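## Task

Pick up the carton marked R63 from the bench and set it down on the counter, leaving every other carton on the bench where and how it was. The carton must not topple or finish tilted, and it must stay put on its own, not held in place by the robot.

## Robot and tools

ROBOT. A simulated Hello Robot Stretch 3 with a single arm. It has a two-wheel base (0.33 m long, 0.34 m wide) that can only drive straight or spin in place, about a point 0.05 m behind its front edge. A lift slides up a mast, and a telescoping arm sticks out to the robot's RIGHT. The arm ends in a wrist (yaw, pitch, roll) and a gripper. To move the gripper forward or back, you drive the base. Occasionally a loose object gets a brief nudge from outside.

FRAMES. In the base frame the origin is on the floor midway between the drive wheels, with x forward, y left and z up. The odometry frame is the base frame where the scene began. hand_pose is reported in the base frame, at the point where the closed fingertips meet. Heading is positive counter-clockwise, from -3.142 to 3.142.

CAMERAS. head_camera and nav_camera (fisheye) ride on the head and are aimed with head_pan_rad and head_tilt_rad. wrist_camera is on the gripper. Calibration lines give K, distortion and T_world_to_cam, where world means the base frame. These are only approximate.

TOOL execute_actions(actions). actions is a list run in order; an empty list just reports the state. Each action is {"robot": ..., "steps": n, "until": ...}. steps runs 1 to 450 control steps at 30 per second (1 if omitted). {"steps": n} alone waits. If one action or number is invalid, the whole call is rejected and nothing runs.

robot holds one command, a queue, or {"stop": true}. A stop brakes everything and clears the queue. A command may contain:
- base: exactly one of translate_m (metres, an offset from where the base is when the command starts, forward positive, magnitude at most 1) or rotate_rad (radians, an offset turn, left/counter-clockwise positive, magnitude at most 3.2). There is no sideways motion.
- joints: absolute targets by name. Joints you leave out keep their current goal. lift_m 0 to 1.1 (arm height). arm_m 0 to 0.52 (extension). wrist_yaw_rad -1.345 to 4.42 (0 points along the arm, positive swings toward the front, 3.0 folds it over the base). wrist_pitch_rad -1.57 to 0.451 (negative points the fingertips down). wrist_roll_rad -2.911 to 2.911. gripper_m -0.089 to 0.179 (larger is wider; the real fingertip gap is about 0.007 m smaller when nearly closed and 0.025 m smaller fully open). head_pan_rad -3.953 to 1.73 (-1.57 looks along the arm). head_tilt_rad -1.53 to 0.419 (negative looks down).
- contact_limits: {"arm_m": e}, an effort percentage from 1 to 100. The arm stops (contact_stop) when its effort reaches about e. It applies until arm_m's next command.
A queue is a list of up to 8 commands or {"pause_s": s} (s at most 15), run one after another. Each starts once the previous one ends done (off_target also counts for the base and the gripper). Any other ending drops the rest. A new command takes effect immediately and discards the rest of any older queue. Motions keep running between calls and while you are reasoning.

until ends an action early. {"robot": {"status": "ended"}} waits until nothing is moving and no queue is running. You can also compare fields, e.g. {"lift_m": [">", 0.3]}, {"arm_m_status": "contact_stop"} or ["!=", "moving"]. Allowed operators are = != < <= > >=. Use {"any": {"status": "ended"}} to stop when the first motion ends. Don't wait on exact equality, because done only means within tolerance.

TOOL zoom_image(camera, region). camera is head_camera, nav_camera or wrist_camera. region is [x0, y0, x1, y1] in that camera's pixels, measured from the top-left, and at most 504x504. It returns a closer view of the latest image.

TOOL finished_scene(scene). Ends scene 1 or 2 and cannot be undone. The result reports success and gives the next task. Let all motion finish first, and only finish once the carton rests on the counter by itself.

RESULTS. Each result is a snapshot with one image per camera. base_status shows the progress of the base move, e.g. (translate_m +0.12 of +0.30). joint_goals and joint_status are given per joint: moving, done, off_target, contact_stop, time_out, stopped, not_commanded or torque_fault. measured_speeds are also shown. refusals, queue (idle/running/done/dropped/stopped) and queue_left are listed. Lines starting refused:, dropped: and replaced: explain what happened, counting from 0. on_its_own appears when the robot changed a goal by itself, when a joint is slack or off, or when base_tilt has drifted 3 degrees or more. motor_effort is a percentage with its peak in brackets; it is noisy and biased. base_odometry counts wheel turns only. lidar_m gives 12 distances in 30-degree sectors, counter-clockwise from straight ahead (4th left, 7th behind, 10th right), in a plane 0.17 m high. wrist_depth_mm and head_depth_mm are 7x7 grids of median depths.

SPEED. The base moves fast (0.30 m/s, 1.9 rad/s) only while stowed: lift_m below 0.30, arm_m below 0.03 and wrist_yaw_rad above 2.54. Otherwise it is capped at 0.10 m/s and 0.63 rad/s.

GRIPPING. To grip, command gripper_m below the carton's width. To let go, open at least 0.02 past where the fingertips first touched. Neither the reading nor done proves you are holding anything, so check the cameras. Squeezing too hard triggers a stall guard that weakens the grip.

CAUTIONS. Fold or unfold the wrist only with lift_m between 0.32 and 0.95, wrist_pitch_rad -0.4 and roll near 0. Once folded, the lift may go down to 0.25. With yaw below -0.4, keep pitch at -0.5 or lower. After a contact_stop the joint goes slack until you command it again. The base, wrist and head have no contact stop and will keep pushing. Long hard pushing switches a wrist servo off for 10 s (torque_fault). The robot can tip if the arm pushes on something rigid with the gripper above about 0.45 m, if it pushes again after a contact_stop, or if it drives while the gripper is holding or hooked on something fixed. It can also tip if it snags furniture, especially while reversing. If it leans, undo the last move in small steps, free the gripper, and lower lift_m to about 0.2. Avoid dropping, slamming or knocking over cartons, and don't disturb the other cartons on the bench.

Each tool is called by a JSON object that holds its "op" and its "data".

## Session

{"op": "execute_actions", "data": {"actions": []}}

Scene clock: 0.00 s.
robot.base_odometry: x=+0.000 y=+0.000 heading=+0.000 (m, m, rad; robot's odometry frame)
robot.turned_by_wheels: +0.000 (rad since the last result)
robot.turned_by_imu: +0.000 (rad since the last result)
robot.base_tilt: forward=+0.2 right=-0.3 (deg)
robot.lidar_m: 1.38 1.14 0.87 1.23 2.66 0.89 0.72 0.70 2.42 1.50 1.54 1.71
robot.head_depth_mm: 1631 1597 1601 1594 1603 1593 1587 / 1558 1528 1538 1527 1516 1531 1526 / 1484 1454 1456 1454 1440 1446 1443 / 1434 1408 1413 1412 1406 1405 1416 / 1358 1358 1355 1354 1351 1349 1349 / 1305 1315 1301 1312 1305 1299 1286 / 1263 1255 1252 1254 1248 1254 1238
robot.base_status: not_commanded
robot.joint_positions: lift_m=+0.309 arm_m=+0.001 wrist_yaw_rad=+3.098 wrist_pitch_rad=-0.540 wrist_roll_rad=-0.007 gripper_m=+0.037 head_pan_rad=+0.009 head_tilt_rad=+0.014
robot.joint_goals: lift_m=+0.309 arm_m=+0.001 wrist_yaw_rad=+3.098 wrist_pitch_rad=-0.540 wrist_roll_rad=-0.007 gripper_m=+0.037 head_pan_rad=+0.009 head_tilt_rad=+0.014
robot.joint_status: lift_m=not_commanded arm_m=not_commanded wrist_yaw_rad=not_commanded wrist_pitch_rad=not_commanded wrist_roll_rad=not_commanded gripper_m=not_commanded head_pan_rad=not_commanded head_tilt_rad=not_commanded
robot.measured_speeds: translate_m=+0.000 rotate_rad=+0.000 lift_m=+0.000 arm_m=+0.000 wrist_yaw_rad=+0.000 wrist_pitch_rad=+0.000 wrist_roll_rad=+0.000 head_pan_rad=+0.000 head_tilt_rad=+0.000
robot: refusals=0 queue=idle queue_left=0
robot.motor_effort: left_wheel=+0 right_wheel=+0 lift_m=+22 arm_m=-1 wrist_yaw_rad=+0 wrist_pitch_rad=+6 wrist_roll_rad=+0 gripper_m=-1 head_pan_rad=+0 head_tilt_rad=+3 (%)
robot.hand_pose: x=-0.0121 y=+0.0615 z=+0.2954 quat_wxyz=(+0.203, +0.683, +0.174, +0.680) (m; robot's base frame)
robot.wrist_depth_mm: - - - - - 796 741 / 937 956 - - - 902 874 / 729 753 774 794 829 850 871 / 598 621 627 652 663 676 699 / 510 521 - 565 551 571 576 / 458 - - - 486 487 493 / - - - - 416 425 430
pictures: head_camera (sideways: a quarter turn clockwise sets it upright), nav_camera (sideways: a quarter turn counterclockwise sets it upright), wrist_camera
Images, in order (width x height): head_camera 896x504, nav_camera 672x504, wrist_camera 644x364.

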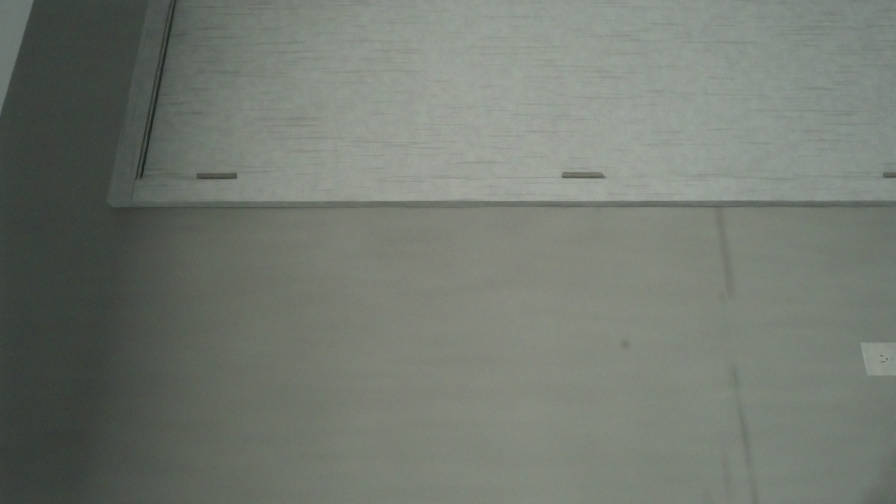

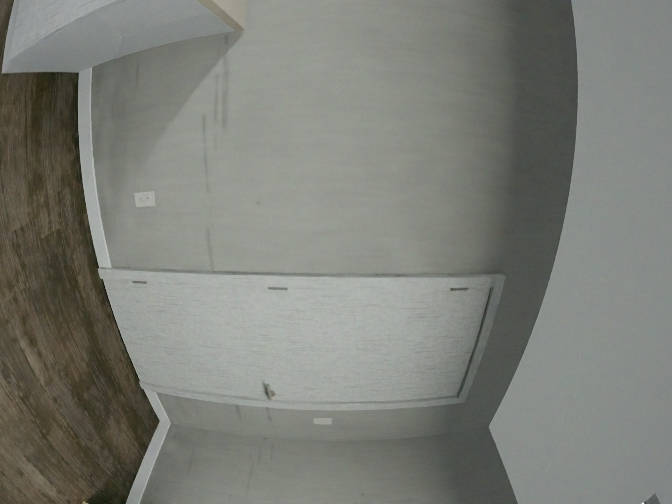

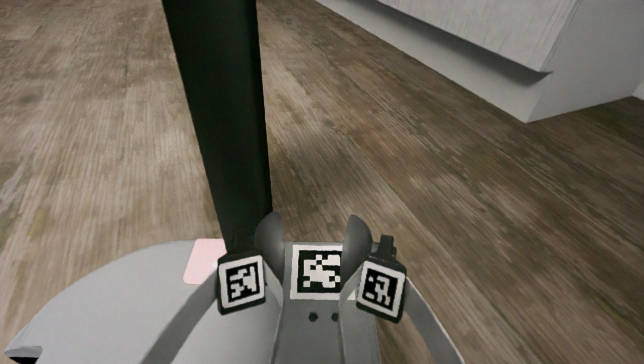

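{"op": "execute_actions", "data": {"actions": [{"robot":{"joints":{"head_pan_rad":1.5,"head_tilt_rad":-0.6}},"steps":99,"until":{"robot":{"status":"ended"}}}]}}

{"op": "execute_actions", "data": {"actions": [{"robot":{"joints":{"head_pan_rad":-1.5}},"steps":150,"until":{"robot":{"status":"ended"}}}]}}

{"op": "execute_actions", "data": {"actions": [{"robot":{"joints":{"head_pan_rad":-3.1}},"steps":99,"until":{"robot":{"status":"ended"}}}]}}

Scene clock: 6.67 s.
robot.base_odometry: x=+0.000 y=+0.000 heading=+0.000 (m, m, rad; robot's odometry frame)
robot.turned_by_wheels: +0.000 (rad since the last result)
robot.turned_by_imu: -0.001 (rad since the last result)
robot.base_tilt: forward=+0.2 right=-0.3 (deg)
robot.lidar_m: 1.38 1.14 0.87 1.24 2.66 0.89 0.72 0.70 2.42 1.51 1.54 1.71
robot.head_depth_mm: 1644 1632 1051 1113 1220 1361 1202 / 1882 1675 1185 1307 1466 1441 1213 / 2183 1690 1446 1640 1712 1446 1218 / 2611 1807 1823 2089 1784 1462 1219 / 2593 2207 2451 2334 1793 1450 1214 / 2475 2731 2994 2332 1804 1474 1215 / 2377 2646 2831 2333 1815 1508 -
robot.base_status: not_commanded
robot.joint_positions: lift_m=+0.309 arm_m=+0.001 wrist_yaw_rad=+3.098 wrist_pitch_rad=-0.540 wrist_roll_rad=-0.007 gripper_m=+0.037 head_pan_rad=+1.493 head_tilt_rad=-0.592
robot.joint_goals: lift_m=+0.309 arm_m=+0.001 wrist_yaw_rad=+3.098 wrist_pitch_rad=-0.540 wrist_roll_rad=-0.007 gripper_m=+0.037 head_pan_rad=+1.500 head_tilt_rad=-0.600
robot.joint_status: lift_m=not_commanded arm_m=not_commanded wrist_yaw_rad=not_commanded wrist_pitch_rad=not_commanded wrist_roll_rad=not_commanded gripper_m=not_commanded head_pan_rad=done head_tilt_rad=done
robot.measured_speeds: translate_m=+0.000 rotate_rad=+0.000 lift_m=+0.000 arm_m=+0.000 wrist_yaw_rad=+0.000 wrist_pitch_rad=+0.000 wrist_roll_rad=+0.000 head_pan_rad=+0.000 head_tilt_rad=+0.000
robot: refusals=0 queue=done queue_left=0
robot.motor_effort: left_wheel=+0(0) right_wheel=+1(1) lift_m=+23(22) arm_m=-1(1) wrist_yaw_rad=+0(1) wrist_pitch_rad=+6(6) wrist_roll_rad=+0(0) gripper_m=-1(2) head_pan_rad=+2(32) head_tilt_rad=-2(35) (%)
robot.hand_pose: x=-0.0121 y=+0.0615 z=+0.2954 quat_wxyz=(+0.203, +0.683, +0.174, +0.680) (m; robot's base frame)
robot.wrist_depth_mm: - - - - - 796 730 / 945 967 - - - 901 880 / 731 755 765 804 814 838 881 / 604 621 627 640 657 675 696 / 515 534 - 567 553 566 578 / 458 - - - 485 489 493 / - - - - 420 424 430
pictures: head_camera (sideways: a quarter turn clockwise sets it upright), nav_camera (sideways: a quarter turn counterclockwise sets it upright), wrist_camera
camera_calibration (this result's frames):
head_camera: T_world_to_cam=[[-0.0347245, -0.529469, -0.847618, 1.12823], [-0.999135, 0.0378029, 0.0173179, -0.0141245], [0.0228731, 0.847486, -0.530324, 0.649677], [0, 0, 0, 1]] pos_world=[0.0102048, 0.047305, 1.30109]
nav_camera: T_world_to_cam=[[0.0589226, 0.535077, 0.842746, -1.05664], [0.996778, -0.0775643, -0.0204449, 0.0718868], [0.0544274, 0.841235, -0.537923, 0.658393], [0, 0, 0, 1]] pos_world=[-0.0452301, 0.0170936, 1.24611]
wrist_camera: T_world_to_cam=[[0.997184, -0.00594758, 0.074759, -0.0152406], [0.052895, -0.650887, -0.75733, 0.299107], [0.0531639, 0.759152, -0.648739, 0.309415], [0, 0, 0, 1]] pos_world=[-0.0170733, -0.0402986, 0.428392]
Images, in order (width x height): head_camera 896x504, nav_camera 672x504, wrist_camera 644x364.

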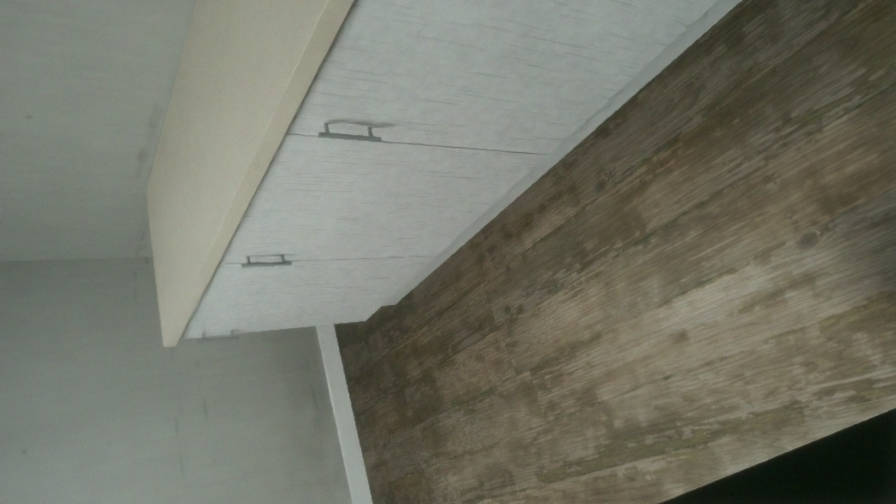

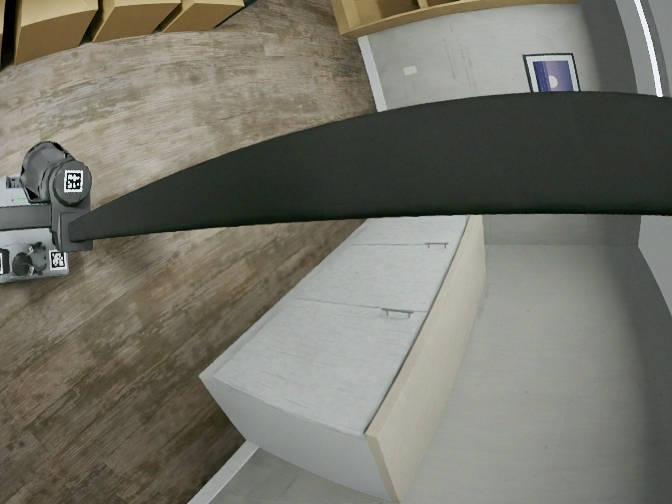

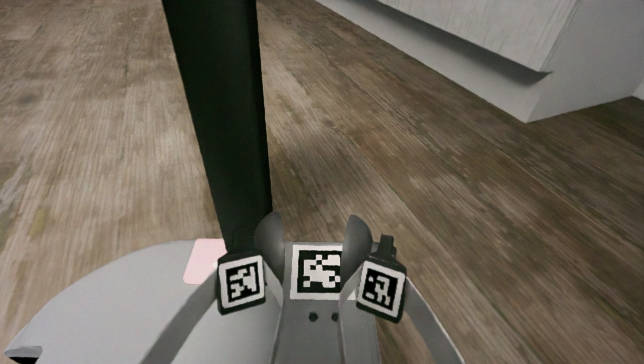

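Scene clock: 8.50 s.
robot.base_odometry: x=+0.000 y=+0.000 heading=+0.000 (m, m, rad; robot's odometry frame)
robot.turned_by_wheels: +0.000 (rad since the last result)
robot.turned_by_imu: +0.000 (rad since the last result)
robot.base_tilt: forward=+0.2 right=-0.3 (deg)
robot.lidar_m: 1.38 1.15 0.87 1.24 2.66 0.89 0.72 0.70 2.42 1.51 1.55 1.71
robot.head_depth_mm: 1810 2015 2359 2288 1773 1440 1213 / 1773 1981 2149 2095 1768 1433 1220 / 1709 1934 2042 2003 1775 1444 1217 / 1673 1842 1952 1966 1797 1457 1219 / 1622 1798 1875 1862 1786 1458 1230 / 1578 1743 1831 1963 1798 1458 1229 / 1533 1694 1793 1908 1809 1459 1222
robot.base_status: not_commanded
robot.joint_positions: lift_m=+0.309 arm_m=+0.001 wrist_yaw_rad=+3.098 wrist_pitch_rad=-0.540 wrist_roll_rad=-0.007 gripper_m=+0.037 head_pan_rad=-1.493 head_tilt_rad=-0.592
robot.joint_goals: lift_m=+0.309 arm_m=+0.001 wrist_yaw_rad=+3.098 wrist_pitch_rad=-0.540 wrist_roll_rad=-0.007 gripper_m=+0.037 head_pan_rad=-1.500 head_tilt_rad=-0.600
robot.joint_status: lift_m=not_commanded arm_m=not_commanded wrist_yaw_rad=not_commanded wrist_pitch_rad=not_commanded wrist_roll_rad=not_commanded gripper_m=not_commanded head_pan_rad=done head_tilt_rad=done
robot.measured_speeds: translate_m=+0.000 rotate_rad=+0.000 lift_m=+0.000 arm_m=+0.000 wrist_yaw_rad=+0.000 wrist_pitch_rad=+0.000 wrist_roll_rad=+0.000 head_pan_rad=+0.000 head_tilt_rad=+0.000
robot: refusals=0 queue=done queue_left=0
robot.motor_effort: left_wheel=+0(0) right_wheel=+1(1) lift_m=+23(22) arm_m=-1(1) wrist_yaw_rad=-1(1) wrist_pitch_rad=+6(6) wrist_roll_rad=+0(0) gripper_m=+1(1) head_pan_rad=-2(31) head_tilt_rad=-3(3) (%)
robot.hand_pose: x=-0.0121 y=+0.0615 z=+0.2954 quat_wxyz=(+0.203, +0.683, +0.174, +0.680) (m; robot's base frame)
robot.wrist_depth_mm: - - - - - 795 731 / 939 977 - - - 880 880 / 747 751 775 799 817 849 873 / 603 613 631 638 666 679 686 / 519 526 - 562 555 570 575 / 459 - - - 488 483 494 / - - - - 418 423 427
pictures: head_camera (sideways: a quarter turn clockwise sets it upright), nav_camera (sideways: a quarter turn counterclockwise sets it upright), wrist_camera
camera_calibration (this result's frames):
head_camera: T_world_to_cam=[[-0.0480142, 0.528738, -0.847426, 1.12806], [0.992869, 0.117941, 0.0173325, -0.0262947], [0.10911, -0.840551, -0.53063, 0.64955], [0, 0, 0, 1]] pos_world=[0.00939747, -0.0473678, 1.30108]
nav_camera: T_world_to_cam=[[0.0249816, -0.538036, 0.842551, -1.05618], [-0.996721, -0.0782951, -0.020445, 0.0840474], [0.0769678, -0.839277, -0.538228, 0.658653], [0, 0, 0, 1]] pos_world=[0.0594616, -0.00888781, 1.24611]
wrist_camera: T_world_to_cam=[[0.997184, -0.00594789, 0.0747589, -0.0152406], [0.0528947, -0.650887, -0.75733, 0.299107], [0.0531641, 0.759152, -0.648739, 0.309415], [0, 0, 0, 1]] pos_world=[-0.0170733, -0.0402986, 0.428392]
Images, in order (width x height): head_camera 896x504, nav_camera 672x504, wrist_camera 644x364.

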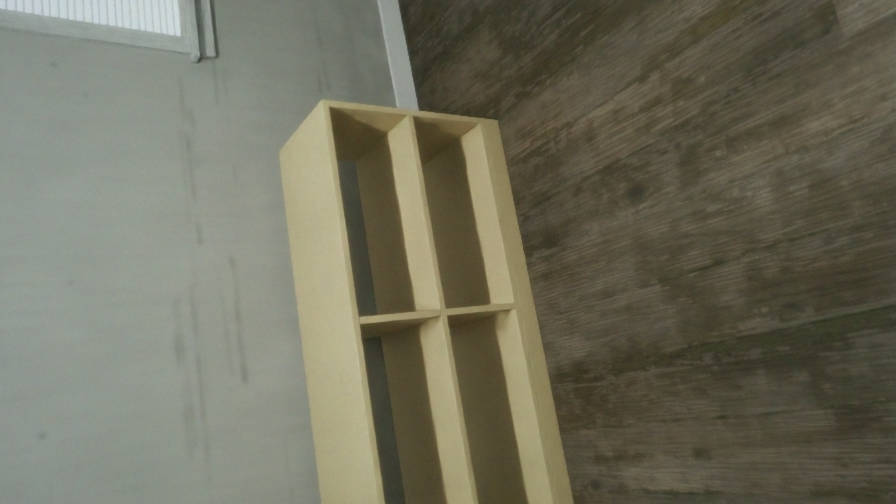

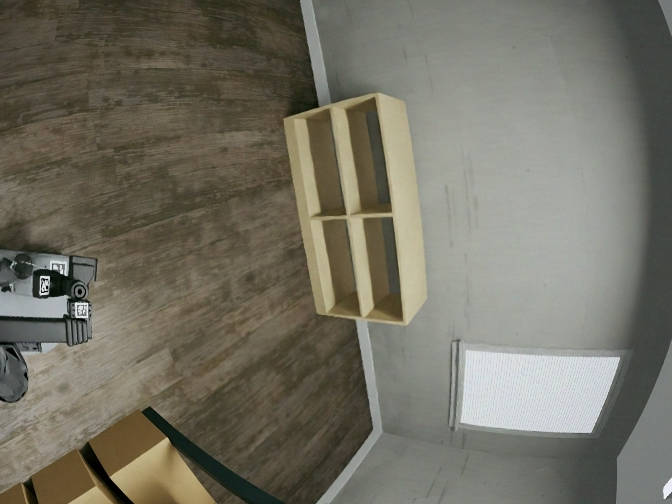

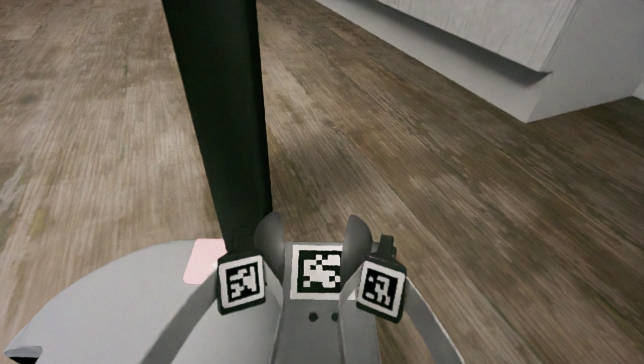

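Scene clock: 9.80 s.
robot.base_odometry: x=+0.000 y=+0.000 heading=+0.000 (m, m, rad; robot's odometry frame)
robot.turned_by_wheels: +0.000 (rad since the last result)
robot.turned_by_imu: +0.000 (rad since the last result)
robot.base_tilt: forward=+0.2 right=-0.3 (deg)
robot.lidar_m: 1.38 1.14 0.87 1.24 2.66 0.89 0.72 0.70 2.42 1.50 1.54 1.72
robot.head_depth_mm: 2419 1369 955 1805 1390 1370 1217 / 2311 1292 952 1811 1402 1345 1213 / 2257 1383 968 1763 1453 1247 1212 / 2195 1317 970 1691 1402 1213 1214 / 2088 2206 982 1646 1532 1255 1222 / 2020 2128 987 815 1420 1156 1176 / 1966 2061 995 794 1485 1163 1156
robot.base_status: not_commanded
robot.joint_positions: lift_m=+0.309 arm_m=+0.001 wrist_yaw_rad=+3.098 wrist_pitch_rad=-0.540 wrist_roll_rad=-0.007 gripper_m=+0.037 head_pan_rad=-3.093 head_tilt_rad=-0.592
robot.joint_goals: lift_m=+0.309 arm_m=+0.001 wrist_yaw_rad=+3.098 wrist_pitch_rad=-0.540 wrist_roll_rad=-0.007 gripper_m=+0.037 head_pan_rad=-3.100 head_tilt_rad=-0.600
robot.joint_status: lift_m=not_commanded arm_m=not_commanded wrist_yaw_rad=not_commanded wrist_pitch_rad=not_commanded wrist_roll_rad=not_commanded gripper_m=not_commanded head_pan_rad=done head_tilt_rad=done
robot.measured_speeds: translate_m=+0.000 rotate_rad=+0.000 lift_m=+0.000 arm_m=+0.000 wrist_yaw_rad=+0.000 wrist_pitch_rad=+0.000 wrist_roll_rad=+0.000 head_pan_rad=+0.000 head_tilt_rad=+0.000
robot: refusals=0 queue=done queue_left=0
robot.motor_effort: left_wheel=+0(1) right_wheel=+1(1) lift_m=+23(22) arm_m=+0(1) wrist_yaw_rad=+0(0) wrist_pitch_rad=+6(6) wrist_roll_rad=+0(0) gripper_m=-1(1) head_pan_rad=-2(31) head_tilt_rad=-3(3) (%)
robot.hand_pose: x=-0.0121 y=+0.0615 z=+0.2954 quat_wxyz=(+0.203, +0.683, +0.174, +0.680) (m; robot's base frame)
robot.wrist_depth_mm: - - - - - 794 737 / 951 961 - - - 891 877 / 743 748 766 792 823 850 876 / 605 614 634 653 659 667 696 / 516 527 - 563 553 561 582 / 460 - - - 483 484 489 / - - - - 416 426 428
pictures: head_camera (sideways: a quarter turn clockwise sets it upright), nav_camera (sideways: a quarter turn counterclockwise sets it upright), wrist_camera
camera_calibration (this result's frames):
head_camera: T_world_to_cam=[[0.52995, 0.0325564, -0.847404, 1.12451], [0.0888981, -0.99589, 0.0173342, -0.0207827], [-0.843356, -0.0845188, -0.530666, 0.655406], [0, 0, 0, 1]] pos_world=[-0.0413438, -0.00191291, 1.30107]
nav_camera: T_world_to_cam=[[-0.538572, -0.00926203, 0.842529, -1.05271], [-0.0491567, 0.998582, -0.020445, 0.0782672], [-0.841144, -0.052427, -0.538264, 0.6643], [0, 0, 0, 1]] pos_world=[-0.00433979, -0.0530792, 1.2461]
wrist_camera: T_world_to_cam=[[0.997184, -0.00594783, 0.074759, -0.0152406], [0.0528948, -0.650887, -0.75733, 0.299107], [0.0531641, 0.759152, -0.648739, 0.309415], [0, 0, 0, 1]] pos_world=[-0.0170733, -0.0402986, 0.428392]
Images, in order (width x height): head_camera 896x504, nav_camera 672x504, wrist_camera 644x364.

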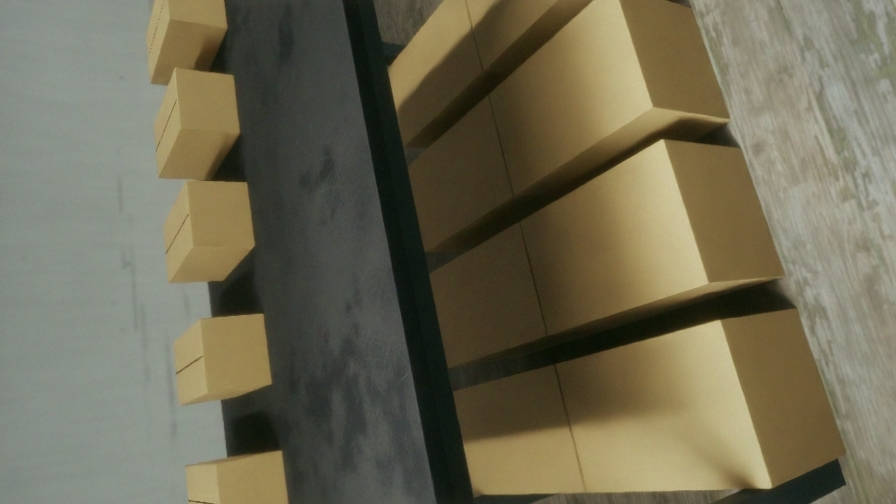

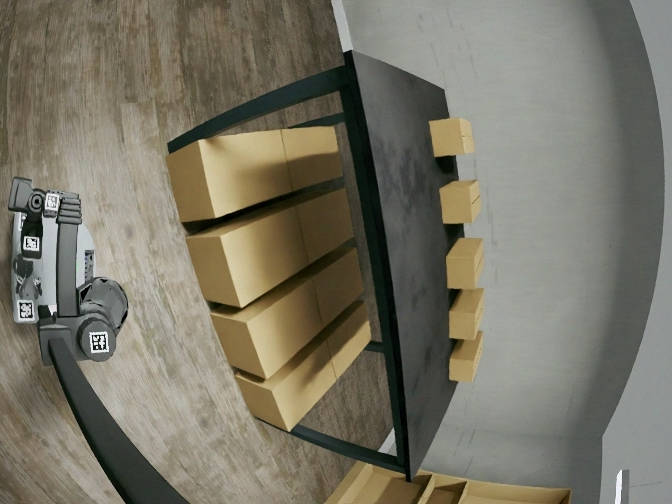

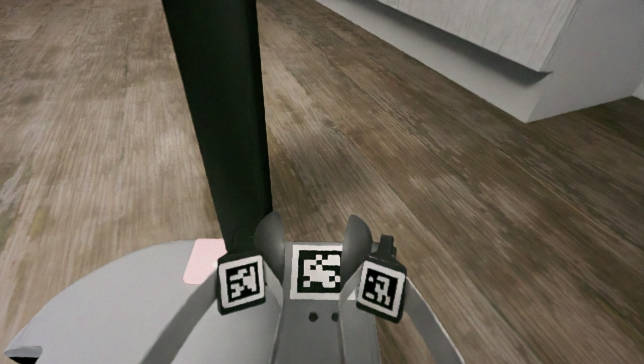

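{"op": "execute_actions", "data": {"actions": [{"robot":[{"base":{"rotate_rad":-1.14},"joints":{"lift_m":0.27,"head_pan_rad":-1.0,"head_tilt_rad":-0.6}},{"base":{"translate_m":0.7}},{"base":{"rotate_rad":-1.57}},{"base":{"translate_m":1}},{"base":{"translate_m":0.6}}],"steps":450,"until":{"robot":{"status":"ended"}}},{"steps":200,"until":{"robot":{"status":"ended"}}}]}}

Scene clock: 36.30 s.
robot.base_odometry: x=-1.161 y=-1.306 heading=-2.710 (m, m, rad; robot's odometry frame)
robot.turned_by_wheels: -2.710 (rad since the last result)
robot.turned_by_imu: -2.644 (rad since the last result)
robot.base_tilt: forward=+0.2 right=-0.3 (deg)
robot.lidar_m: 0.85 0.91 1.13 1.10 0.97 1.48 2.90 0.79 0.61 0.54 1.13 0.87
robot.head_depth_mm: 1829 2167 2692 2313 1760 1439 1205 / 1532 1750 2027 2230 1776 1447 1206 / 1313 1459 1662 1916 1777 1453 1219 / 1154 1261 1405 1583 1725 1449 1218 / 1009 1106 1217 1352 1541 1452 1211 / 912 989 1074 1179 1298 1392 1225 / 826 888 962 1040 1146 1253 1226
robot.base_status: done (translate_m +0.6000 of +0.6000)
robot.joint_positions: lift_m=+0.271 arm_m=+0.001 wrist_yaw_rad=+3.098 wrist_pitch_rad=-0.540 wrist_roll_rad=-0.007 gripper_m=+0.037 head_pan_rad=-1.007 head_tilt_rad=-0.593
robot.joint_goals: lift_m=+0.270 arm_m=+0.001 wrist_yaw_rad=+3.098 wrist_pitch_rad=-0.540 wrist_roll_rad=-0.007 gripper_m=+0.037 head_pan_rad=-1.000 head_tilt_rad=-0.600
robot.joint_status: lift_m=done arm_m=not_commanded wrist_yaw_rad=not_commanded wrist_pitch_rad=not_commanded wrist_roll_rad=not_commanded gripper_m=not_commanded head_pan_rad=done head_tilt_rad=done
robot.measured_speeds: translate_m=+0.000 rotate_rad=+0.000 lift_m=+0.000 arm_m=+0.000 wrist_yaw_rad=+0.000 wrist_pitch_rad=+0.000 wrist_roll_rad=+0.000 head_pan_rad=+0.000 head_tilt_rad=+0.000
robot: refusals=0 queue=done queue_left=0
robot.motor_effort: left_wheel=+1(10) right_wheel=+0(6) lift_m=+12(25) arm_m=-1(1) wrist_yaw_rad=+0(1) wrist_pitch_rad=+6(6) wrist_roll_rad=+0(0) gripper_m=+0(2) head_pan_rad=+2(32) head_tilt_rad=-4(2) (%)
robot.hand_pose: x=-0.0121 y=+0.0615 z=+0.2569 quat_wxyz=(+0.203, +0.683, +0.174, +0.680) (m; robot's base frame)
robot.wrist_depth_mm: 765 - - - - - 991 / 791 880 - 935 960 - 957 / 670 692 704 723 760 767 791 / 553 563 569 585 597 606 631 / 473 504 - - 503 512 521 / - - - - 443 439 445 / - - - - 380 390 389
pictures: head_camera (sideways: a quarter turn clockwise sets it upright), nav_camera (sideways: a quarter turn counterclockwise sets it upright), wrist_camera
camera_calibration (this result's frames):
head_camera: T_world_to_cam=[[-0.289617, 0.445461, -0.847164, 1.12919], [0.822858, 0.567983, 0.0173523, -0.0252834], [0.488904, -0.69207, -0.531048, 0.647776], [0, 0, 0, 1]] pos_world=[0.0311378, -0.0403442, 1.30105]
nav_camera: T_world_to_cam=[[0.273592, -0.464438, 0.842286, -1.05735], [-0.84478, -0.534724, -0.0204452, 0.0831207], [0.459886, -0.705952, -0.538644, 0.656858], [0, 0, 0, 1]] pos_world=[0.0574206, 0.0170859, 1.2461]
wrist_camera: T_world_to_cam=[[0.997184, -0.00594699, 0.0747589, -0.0123616], [0.0528949, -0.650892, -0.757325, 0.269922], [0.0531638, 0.759147, -0.648745, 0.284454], [0, 0, 0, 1]] pos_world=[-0.0170733, -0.0403261, 0.389881]
Images, in order (width x height): head_camera 896x504, nav_camera 672x504, wrist_camera 644x364.

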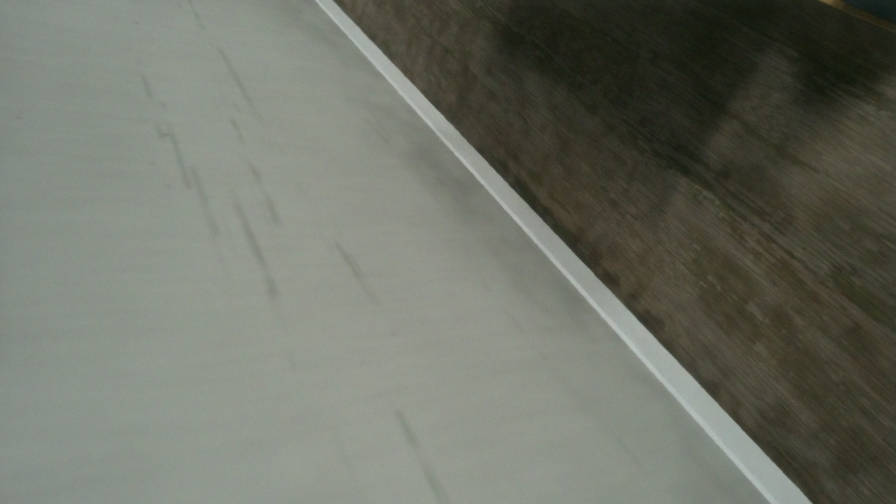

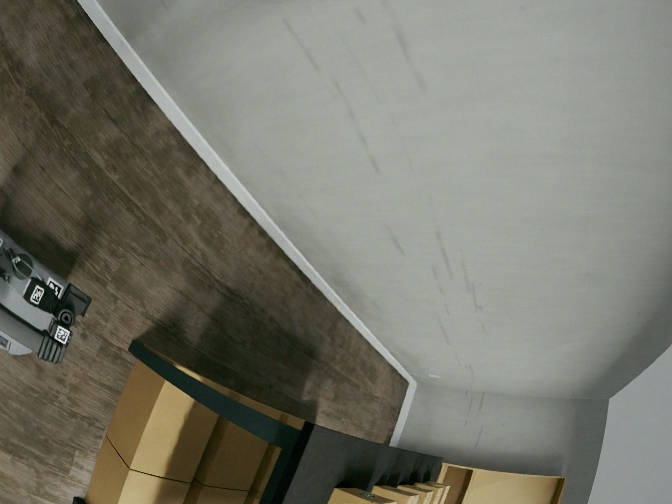

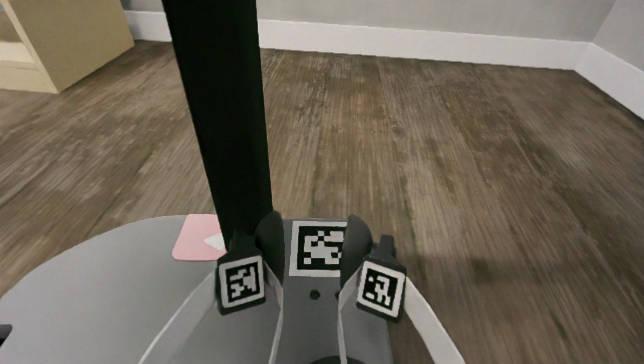

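{"op": "execute_actions", "data": {"actions": [{"robot":[{"base":{"translate_m":0.52}},{"base":{"rotate_rad":-1.63}},{"base":{"translate_m":0.8},"joints":{"head_pan_rad":-1.2,"head_tilt_rad":-0.6}}],"steps":450,"until":{"robot":{"status":"ended"}}}]}}

Scene clock: 51.27 s.
robot.base_odometry: x=-1.924 y=-0.778 heading=+1.943 (m, m, rad; robot's odometry frame)
robot.turned_by_wheels: -1.630 (rad since the last result)
robot.turned_by_imu: -1.590 (rad since the last result)
robot.base_tilt: forward=+0.2 right=-0.3 (deg)
robot.lidar_m: 1.07 0.43 0.32 0.31 0.33 0.46 1.40 1.90 0.52 0.51 0.54 0.75
robot.head_depth_mm: 2869 2953 949 640 1269 1135 955 / 2914 2661 807 670 1356 1163 977 / 3100 2762 695 673 1362 1186 1108 / 3232 2912 756 699 1462 1144 1096 / 3395 3025 834 737 1421 1157 1166 / 3566 3230 808 771 1430 1199 1222 / 3591 3674 903 820 1467 1254 1226
robot.base_status: done (translate_m +0.8000 of +0.8000)
robot.joint_positions: lift_m=+0.271 arm_m=+0.001 wrist_yaw_rad=+3.098 wrist_pitch_rad=-0.540 wrist_roll_rad=-0.007 gripper_m=+0.037 head_pan_rad=-1.193 head_tilt_rad=-0.593
robot.joint_goals: lift_m=+0.270 arm_m=+0.001 wrist_yaw_rad=+3.098 wrist_pitch_rad=-0.540 wrist_roll_rad=-0.007 gripper_m=+0.037 head_pan_rad=-1.200 head_tilt_rad=-0.600
robot.joint_status: lift_m=done arm_m=not_commanded wrist_yaw_rad=not_commanded wrist_pitch_rad=not_commanded wrist_roll_rad=not_commanded gripper_m=not_commanded head_pan_rad=done head_tilt_rad=done
robot.measured_speeds: translate_m=+0.000 rotate_rad=+0.000 lift_m=+0.000 arm_m=+0.000 wrist_yaw_rad=+0.000 wrist_pitch_rad=+0.000 wrist_roll_rad=+0.000 head_pan_rad=+0.000 head_tilt_rad=+0.000
robot: refusals=0 queue=done queue_left=0
robot.motor_effort: left_wheel=+1(10) right_wheel=-1(5) lift_m=+12(12) arm_m=-1(1) wrist_yaw_rad=+0(0) wrist_pitch_rad=+6(6) wrist_roll_rad=+0(0) gripper_m=-1(1) head_pan_rad=-1(11) head_tilt_rad=-3(2) (%)
robot.hand_pose: x=-0.0121 y=+0.0614 z=+0.2569 quat_wxyz=(+0.203, +0.683, +0.174, +0.680) (m; robot's base frame)
robot.wrist_depth_mm: 327 326 - 325 322 320 318 / 370 365 - 359 357 357 356 / 417 419 413 408 405 405 401 / 460 459 458 460 463 458 462 / 471 505 - - 493 497 498 / - - - - 440 442 451 / - - - - 381 384 389
pictures: head_camera (sideways: a quarter turn clockwise sets it upright), nav_camera (sideways: a quarter turn counterclockwise sets it upright), wrist_camera
camera_calibration (this result's frames):
head_camera: T_world_to_cam=[[-0.202165, 0.491379, -0.847157, 1.12865], [0.913769, 0.405863, 0.0173528, -0.0258386], [0.352356, -0.770598, -0.531059, 0.648623], [0, 0, 0, 1]] pos_world=[0.0232378, -0.0442814, 1.30105]
nav_camera: T_world_to_cam=[[0.182904, -0.507062, 0.842279, -1.05678], [-0.929157, -0.369121, -0.0204452, 0.0836354], [0.32127, -0.778869, -0.538654, 0.657717], [0, 0, 0, 1]] pos_world=[0.0596961, 0.00729216, 1.2461]
wrist_camera: T_world_to_cam=[[0.997184, -0.00594627, 0.074759, -0.0123616], [0.0528951, -0.650897, -0.757321, 0.269907], [0.0531636, 0.759143, -0.64875, 0.284469], [0, 0, 0, 1]] pos_world=[-0.0170734, -0.0403443, 0.38988]
Images, in order (width x height): head_camera 896x504, nav_camera 672x504, wrist_camera 644x364.

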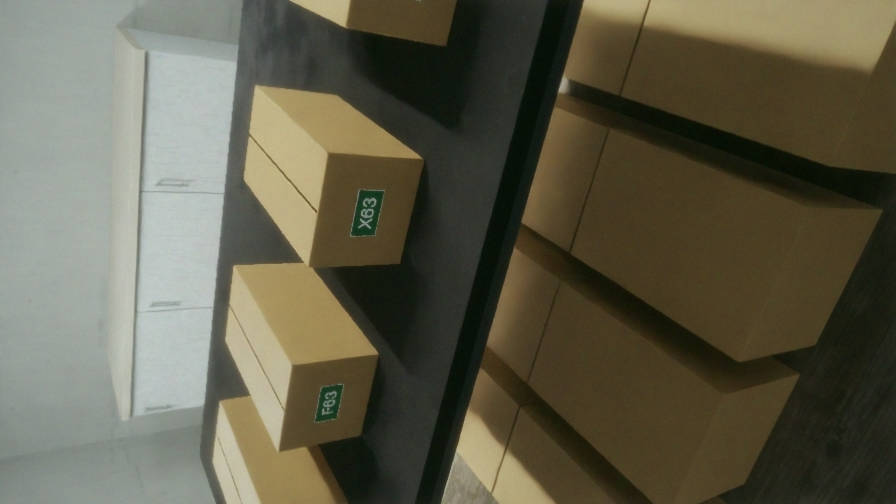

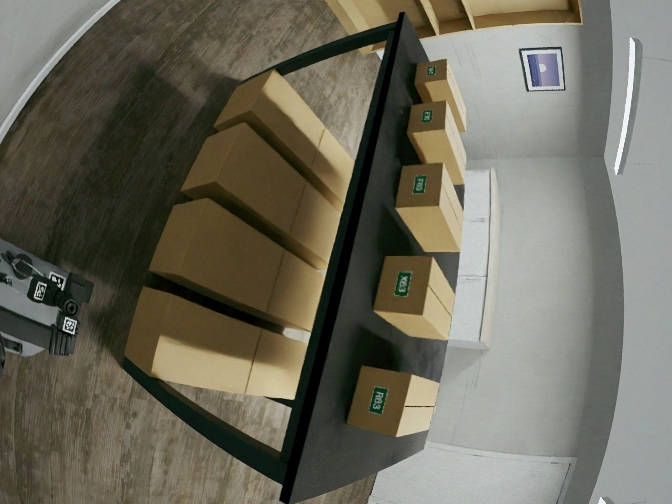

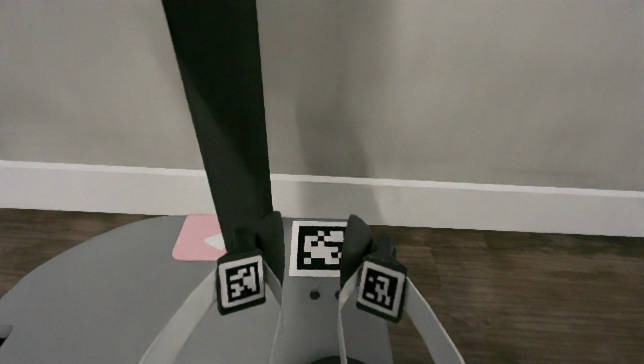

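{"op": "execute_actions", "data": {"actions": [{"robot":[{"base":{"translate_m":0.06},"joints":{"lift_m":0.9,"wrist_pitch_rad":-0.4,"head_pan_rad":-1.65}},{"joints":{"wrist_yaw_rad":0}},{"joints":{"wrist_pitch_rad":0,"gripper_m":0.179}}],"steps":450,"until":{"robot":{"status":"ended"}}}]}}

Scene clock: 67.90 s.
robot.base_odometry: x=-1.946 y=-0.722 heading=+1.943 (m, m, rad; robot's odometry frame)
robot.turned_by_wheels: +0.000 (rad since the last result)
robot.turned_by_imu: -0.003 (rad since the last result)
robot.base_tilt: forward=+0.2 right=-0.3 (deg)
robot.lidar_m: 1.06 0.42 0.32 0.31 0.32 0.45 1.39 1.95 0.52 0.51 0.53 0.75
robot.head_depth_mm: 2893 3269 3051 668 700 - - / 2953 3281 953 672 1699 - - / 2947 3267 662 670 653 - - / 2933 3256 762 674 652 - 1077 / 2922 3135 877 684 1332 1184 1034 / 2943 2681 695 667 1339 1148 1014 / 2900 2726 683 669 1367 1197 1017
robot.base_status: done (translate_m +0.0600 of +0.0600)
robot.joint_positions: lift_m=+0.899 arm_m=+0.001 wrist_yaw_rad=+0.003 wrist_pitch_rad=-0.022 wrist_roll_rad=-0.007 gripper_m=+0.179 head_pan_rad=-1.643 head_tilt_rad=-0.593
robot.joint_goals: lift_m=+0.900 arm_m=+0.001 wrist_yaw_rad=+0.000 wrist_pitch_rad=+0.000 wrist_roll_rad=-0.007 gripper_m=+0.179 head_pan_rad=-1.650 head_tilt_rad=-0.600
robot.joint_status: lift_m=done arm_m=not_commanded wrist_yaw_rad=done wrist_pitch_rad=done wrist_roll_rad=not_commanded gripper_m=done head_pan_rad=done head_tilt_rad=done
robot.measured_speeds: translate_m=+0.000 rotate_rad=+0.000 lift_m=+0.000 arm_m=+0.000 wrist_yaw_rad=+0.000 wrist_pitch_rad=+0.000 wrist_roll_rad=+0.000 head_pan_rad=+0.000 head_tilt_rad=+0.000
robot: refusals=0 queue=done queue_left=0
robot.motor_effort: left_wheel=+1(9) right_wheel=+0(3) lift_m=+33(34) arm_m=-1(1) wrist_yaw_rad=-2(2) wrist_pitch_rad=+10(11) wrist_roll_rad=+0(0) gripper_m=+0(85) head_pan_rad=-3(21) head_tilt_rad=-3(2) (%)
robot.hand_pose: x=-0.0207 y=-0.4015 z=+1.0085 quat_wxyz=(+0.710, +0.009, -0.704, -0.007) (m; robot's base frame)
robot.wrist_depth_mm: - - - - - - - / - - - - - - - / 509 646 - - - - - / 457 405 442 400 399 - - / 393 401 405 406 405 522 - / - 283 290 298 306 314 - / - - - 328 322 319 275
pictures: head_camera (sideways: a quarter turn clockwise sets it upright), nav_camera (sideways: a quarter turn counterclockwise sets it upright), wrist_camera
camera_calibration (this result's frames):
head_camera: T_world_to_cam=[[0.0316568, 0.530398, -0.847157, 1.12722], [0.999339, -0.0319295, 0.0173528, -0.0263606], [-0.0178455, -0.847147, -0.531058, 0.650881], [0, 0, 0, 1]] pos_world=[0.00227412, -0.0473276, 1.30105]
nav_camera: T_world_to_cam=[[-0.0558211, -0.536144, 0.842279, -1.05533], [-0.997216, 0.0717068, -0.0204452, 0.0840506], [-0.0494356, -0.841076, -0.538654, 0.659978], [0, 0, 0, 1]] pos_world=[0.0575335, -0.0167426, 1.2461]
wrist_camera: T_world_to_cam=[[-0.996484, 0.000946196, 0.0837757, -0.110368], [-0.0821129, 0.187516, -0.978823, 1.09549], [-0.0166354, -0.982261, -0.186779, -0.0425122], [0, 0, 0, 1]] pos_world=[-0.0207336, -0.247075, 1.0736]
Images, in order (width x height): head_camera 896x504, nav_camera 672x504, wrist_camera 644x364.

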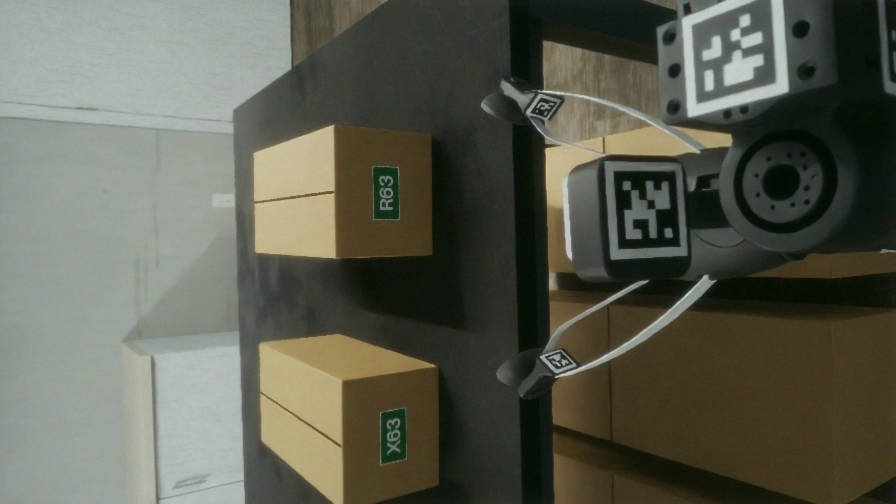

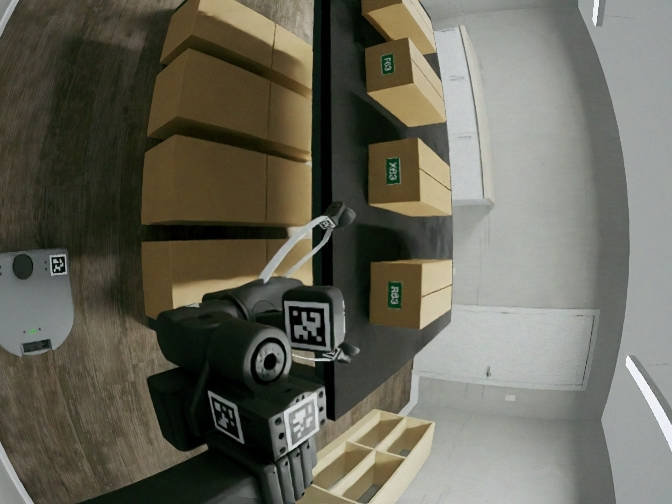

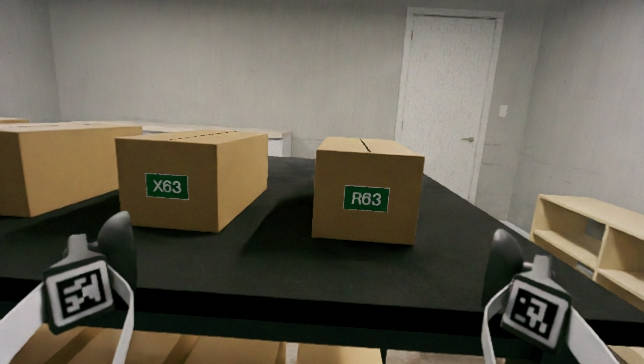

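{"op": "execute_actions", "data": {"actions": [{"robot":{"base":{"translate_m":-0.062},"joints":{"arm_m":0.2}},"steps":450,"until":{"robot":{"status":"ended"}}}]}}

Scene clock: 76.40 s.
robot.base_odometry: x=-1.924 y=-0.780 heading=+1.943 (m, m, rad; robot's odometry frame)
robot.turned_by_wheels: +0.000 (rad since the last result)
robot.turned_by_imu: -0.002 (rad since the last result)
robot.base_tilt: forward=+0.2 right=-0.3 (deg)
robot.lidar_m: 1.07 0.43 0.32 0.31 0.33 0.46 1.41 1.90 0.52 0.51 0.54 0.75
robot.head_depth_mm: 2961 3334 3244 2430 - 1357 1201 / 2968 3276 987 - 1608 843 1063 / 2947 3228 904 - 1312 1143 1010 / 2963 3204 689 - 1330 1147 1008 / 2981 3183 920 654 1370 1237 1067 / 2951 2670 808 687 1340 1151 1012 / 2920 2673 683 662 1372 1158 1018
robot.base_status: done (translate_m -0.0620 of -0.0620)
robot.joint_positions: lift_m=+0.899 arm_m=+0.200 wrist_yaw_rad=+0.001 wrist_pitch_rad=-0.020 wrist_roll_rad=-0.007 gripper_m=+0.179 head_pan_rad=-1.643 head_tilt_rad=-0.593
robot.joint_goals: lift_m=+0.900 arm_m=+0.200 wrist_yaw_rad=+0.000 wrist_pitch_rad=+0.000 wrist_roll_rad=-0.007 gripper_m=+0.179 head_pan_rad=-1.650 head_tilt_rad=-0.600
robot.joint_status: lift_m=done arm_m=done wrist_yaw_rad=done wrist_pitch_rad=done wrist_roll_rad=not_commanded gripper_m=done head_pan_rad=done head_tilt_rad=done
robot.measured_speeds: translate_m=+0.000 rotate_rad=+0.000 lift_m=+0.000 arm_m=+0.000 wrist_yaw_rad=+0.000 wrist_pitch_rad=+0.000 wrist_roll_rad=+0.000 head_pan_rad=+0.000 head_tilt_rad=+0.000
robot: refusals=0 queue=done queue_left=0
robot.motor_effort: left_wheel=+1(3) right_wheel=+0(3) lift_m=+32(32) arm_m=+3(3) wrist_yaw_rad=-1(2) wrist_pitch_rad=+10(10) wrist_roll_rad=+0(0) gripper_m=+0(1) head_pan_rad=-2(2) head_tilt_rad=-3(3) (%)
robot.hand_pose: x=-0.0211 y=-0.6003 z=+1.0089 quat_wxyz=(+0.710, +0.008, -0.704, -0.007) (m; robot's base frame)
robot.wrist_depth_mm: - - - - - - - / - - - - - - - / - - - - - - - / 226 313 219 197 307 - - / 223 341 200 195 194 - - / - 281 208 202 201 313 - / 204 218 213 209 213 229 -
pictures: head_camera (sideways: a quarter turn clockwise sets it upright), nav_camera (sideways: a quarter turn counterclockwise sets it upright), wrist_camera
camera_calibration (this result's frames):
head_camera: T_world_to_cam=[[0.0317405, 0.530393, -0.847157, 1.12722], [0.999334, -0.0320873, 0.0173528, -0.0263606], [-0.0179792, -0.847144, -0.531058, 0.650882], [0, 0, 0, 1]] pos_world=[0.00226665, -0.047327, 1.30105]
nav_camera: T_world_to_cam=[[-0.0559058, -0.536135, 0.842279, -1.05533], [-0.997205, 0.0718642, -0.0204452, 0.0840505], [-0.0495683, -0.841068, -0.538654, 0.659979], [0, 0, 0, 1]] pos_world=[0.0575308, -0.0167507, 1.2461]
wrist_camera: T_world_to_cam=[[-0.996482, 0.00244092, 0.0837709, -0.10966], [-0.08185, 0.186379, -0.979062, 1.13263], [-0.018003, -0.982475, -0.185524, -0.239183], [0, 0, 0, 1]] pos_world=[-0.0208747, -0.445822, 1.07373]
Images, in order (width x height): head_camera 896x504, nav_camera 672x504, wrist_camera 644x364.

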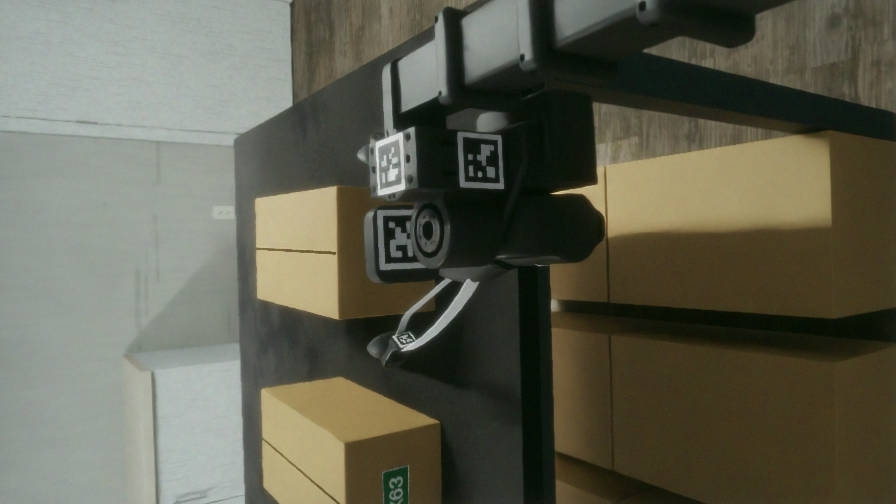

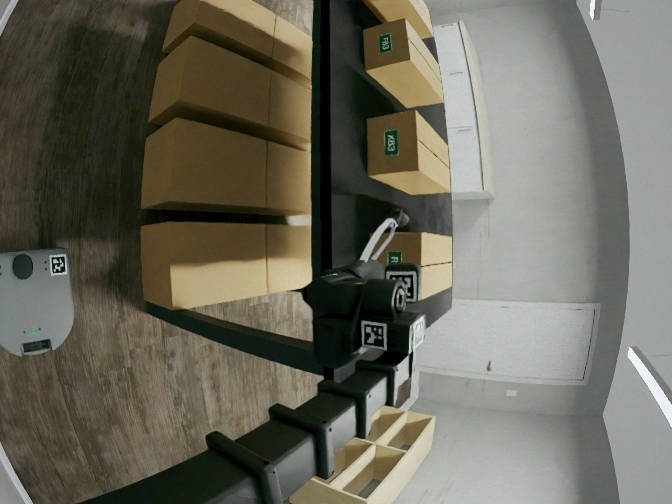

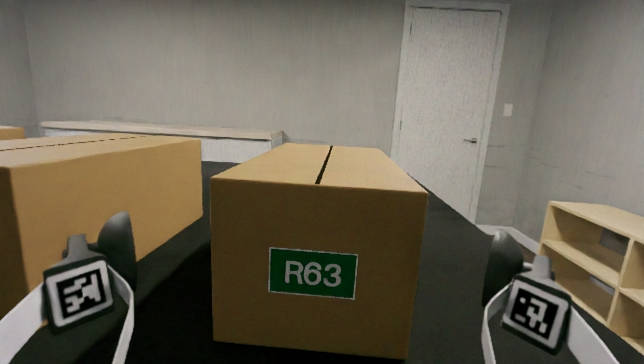

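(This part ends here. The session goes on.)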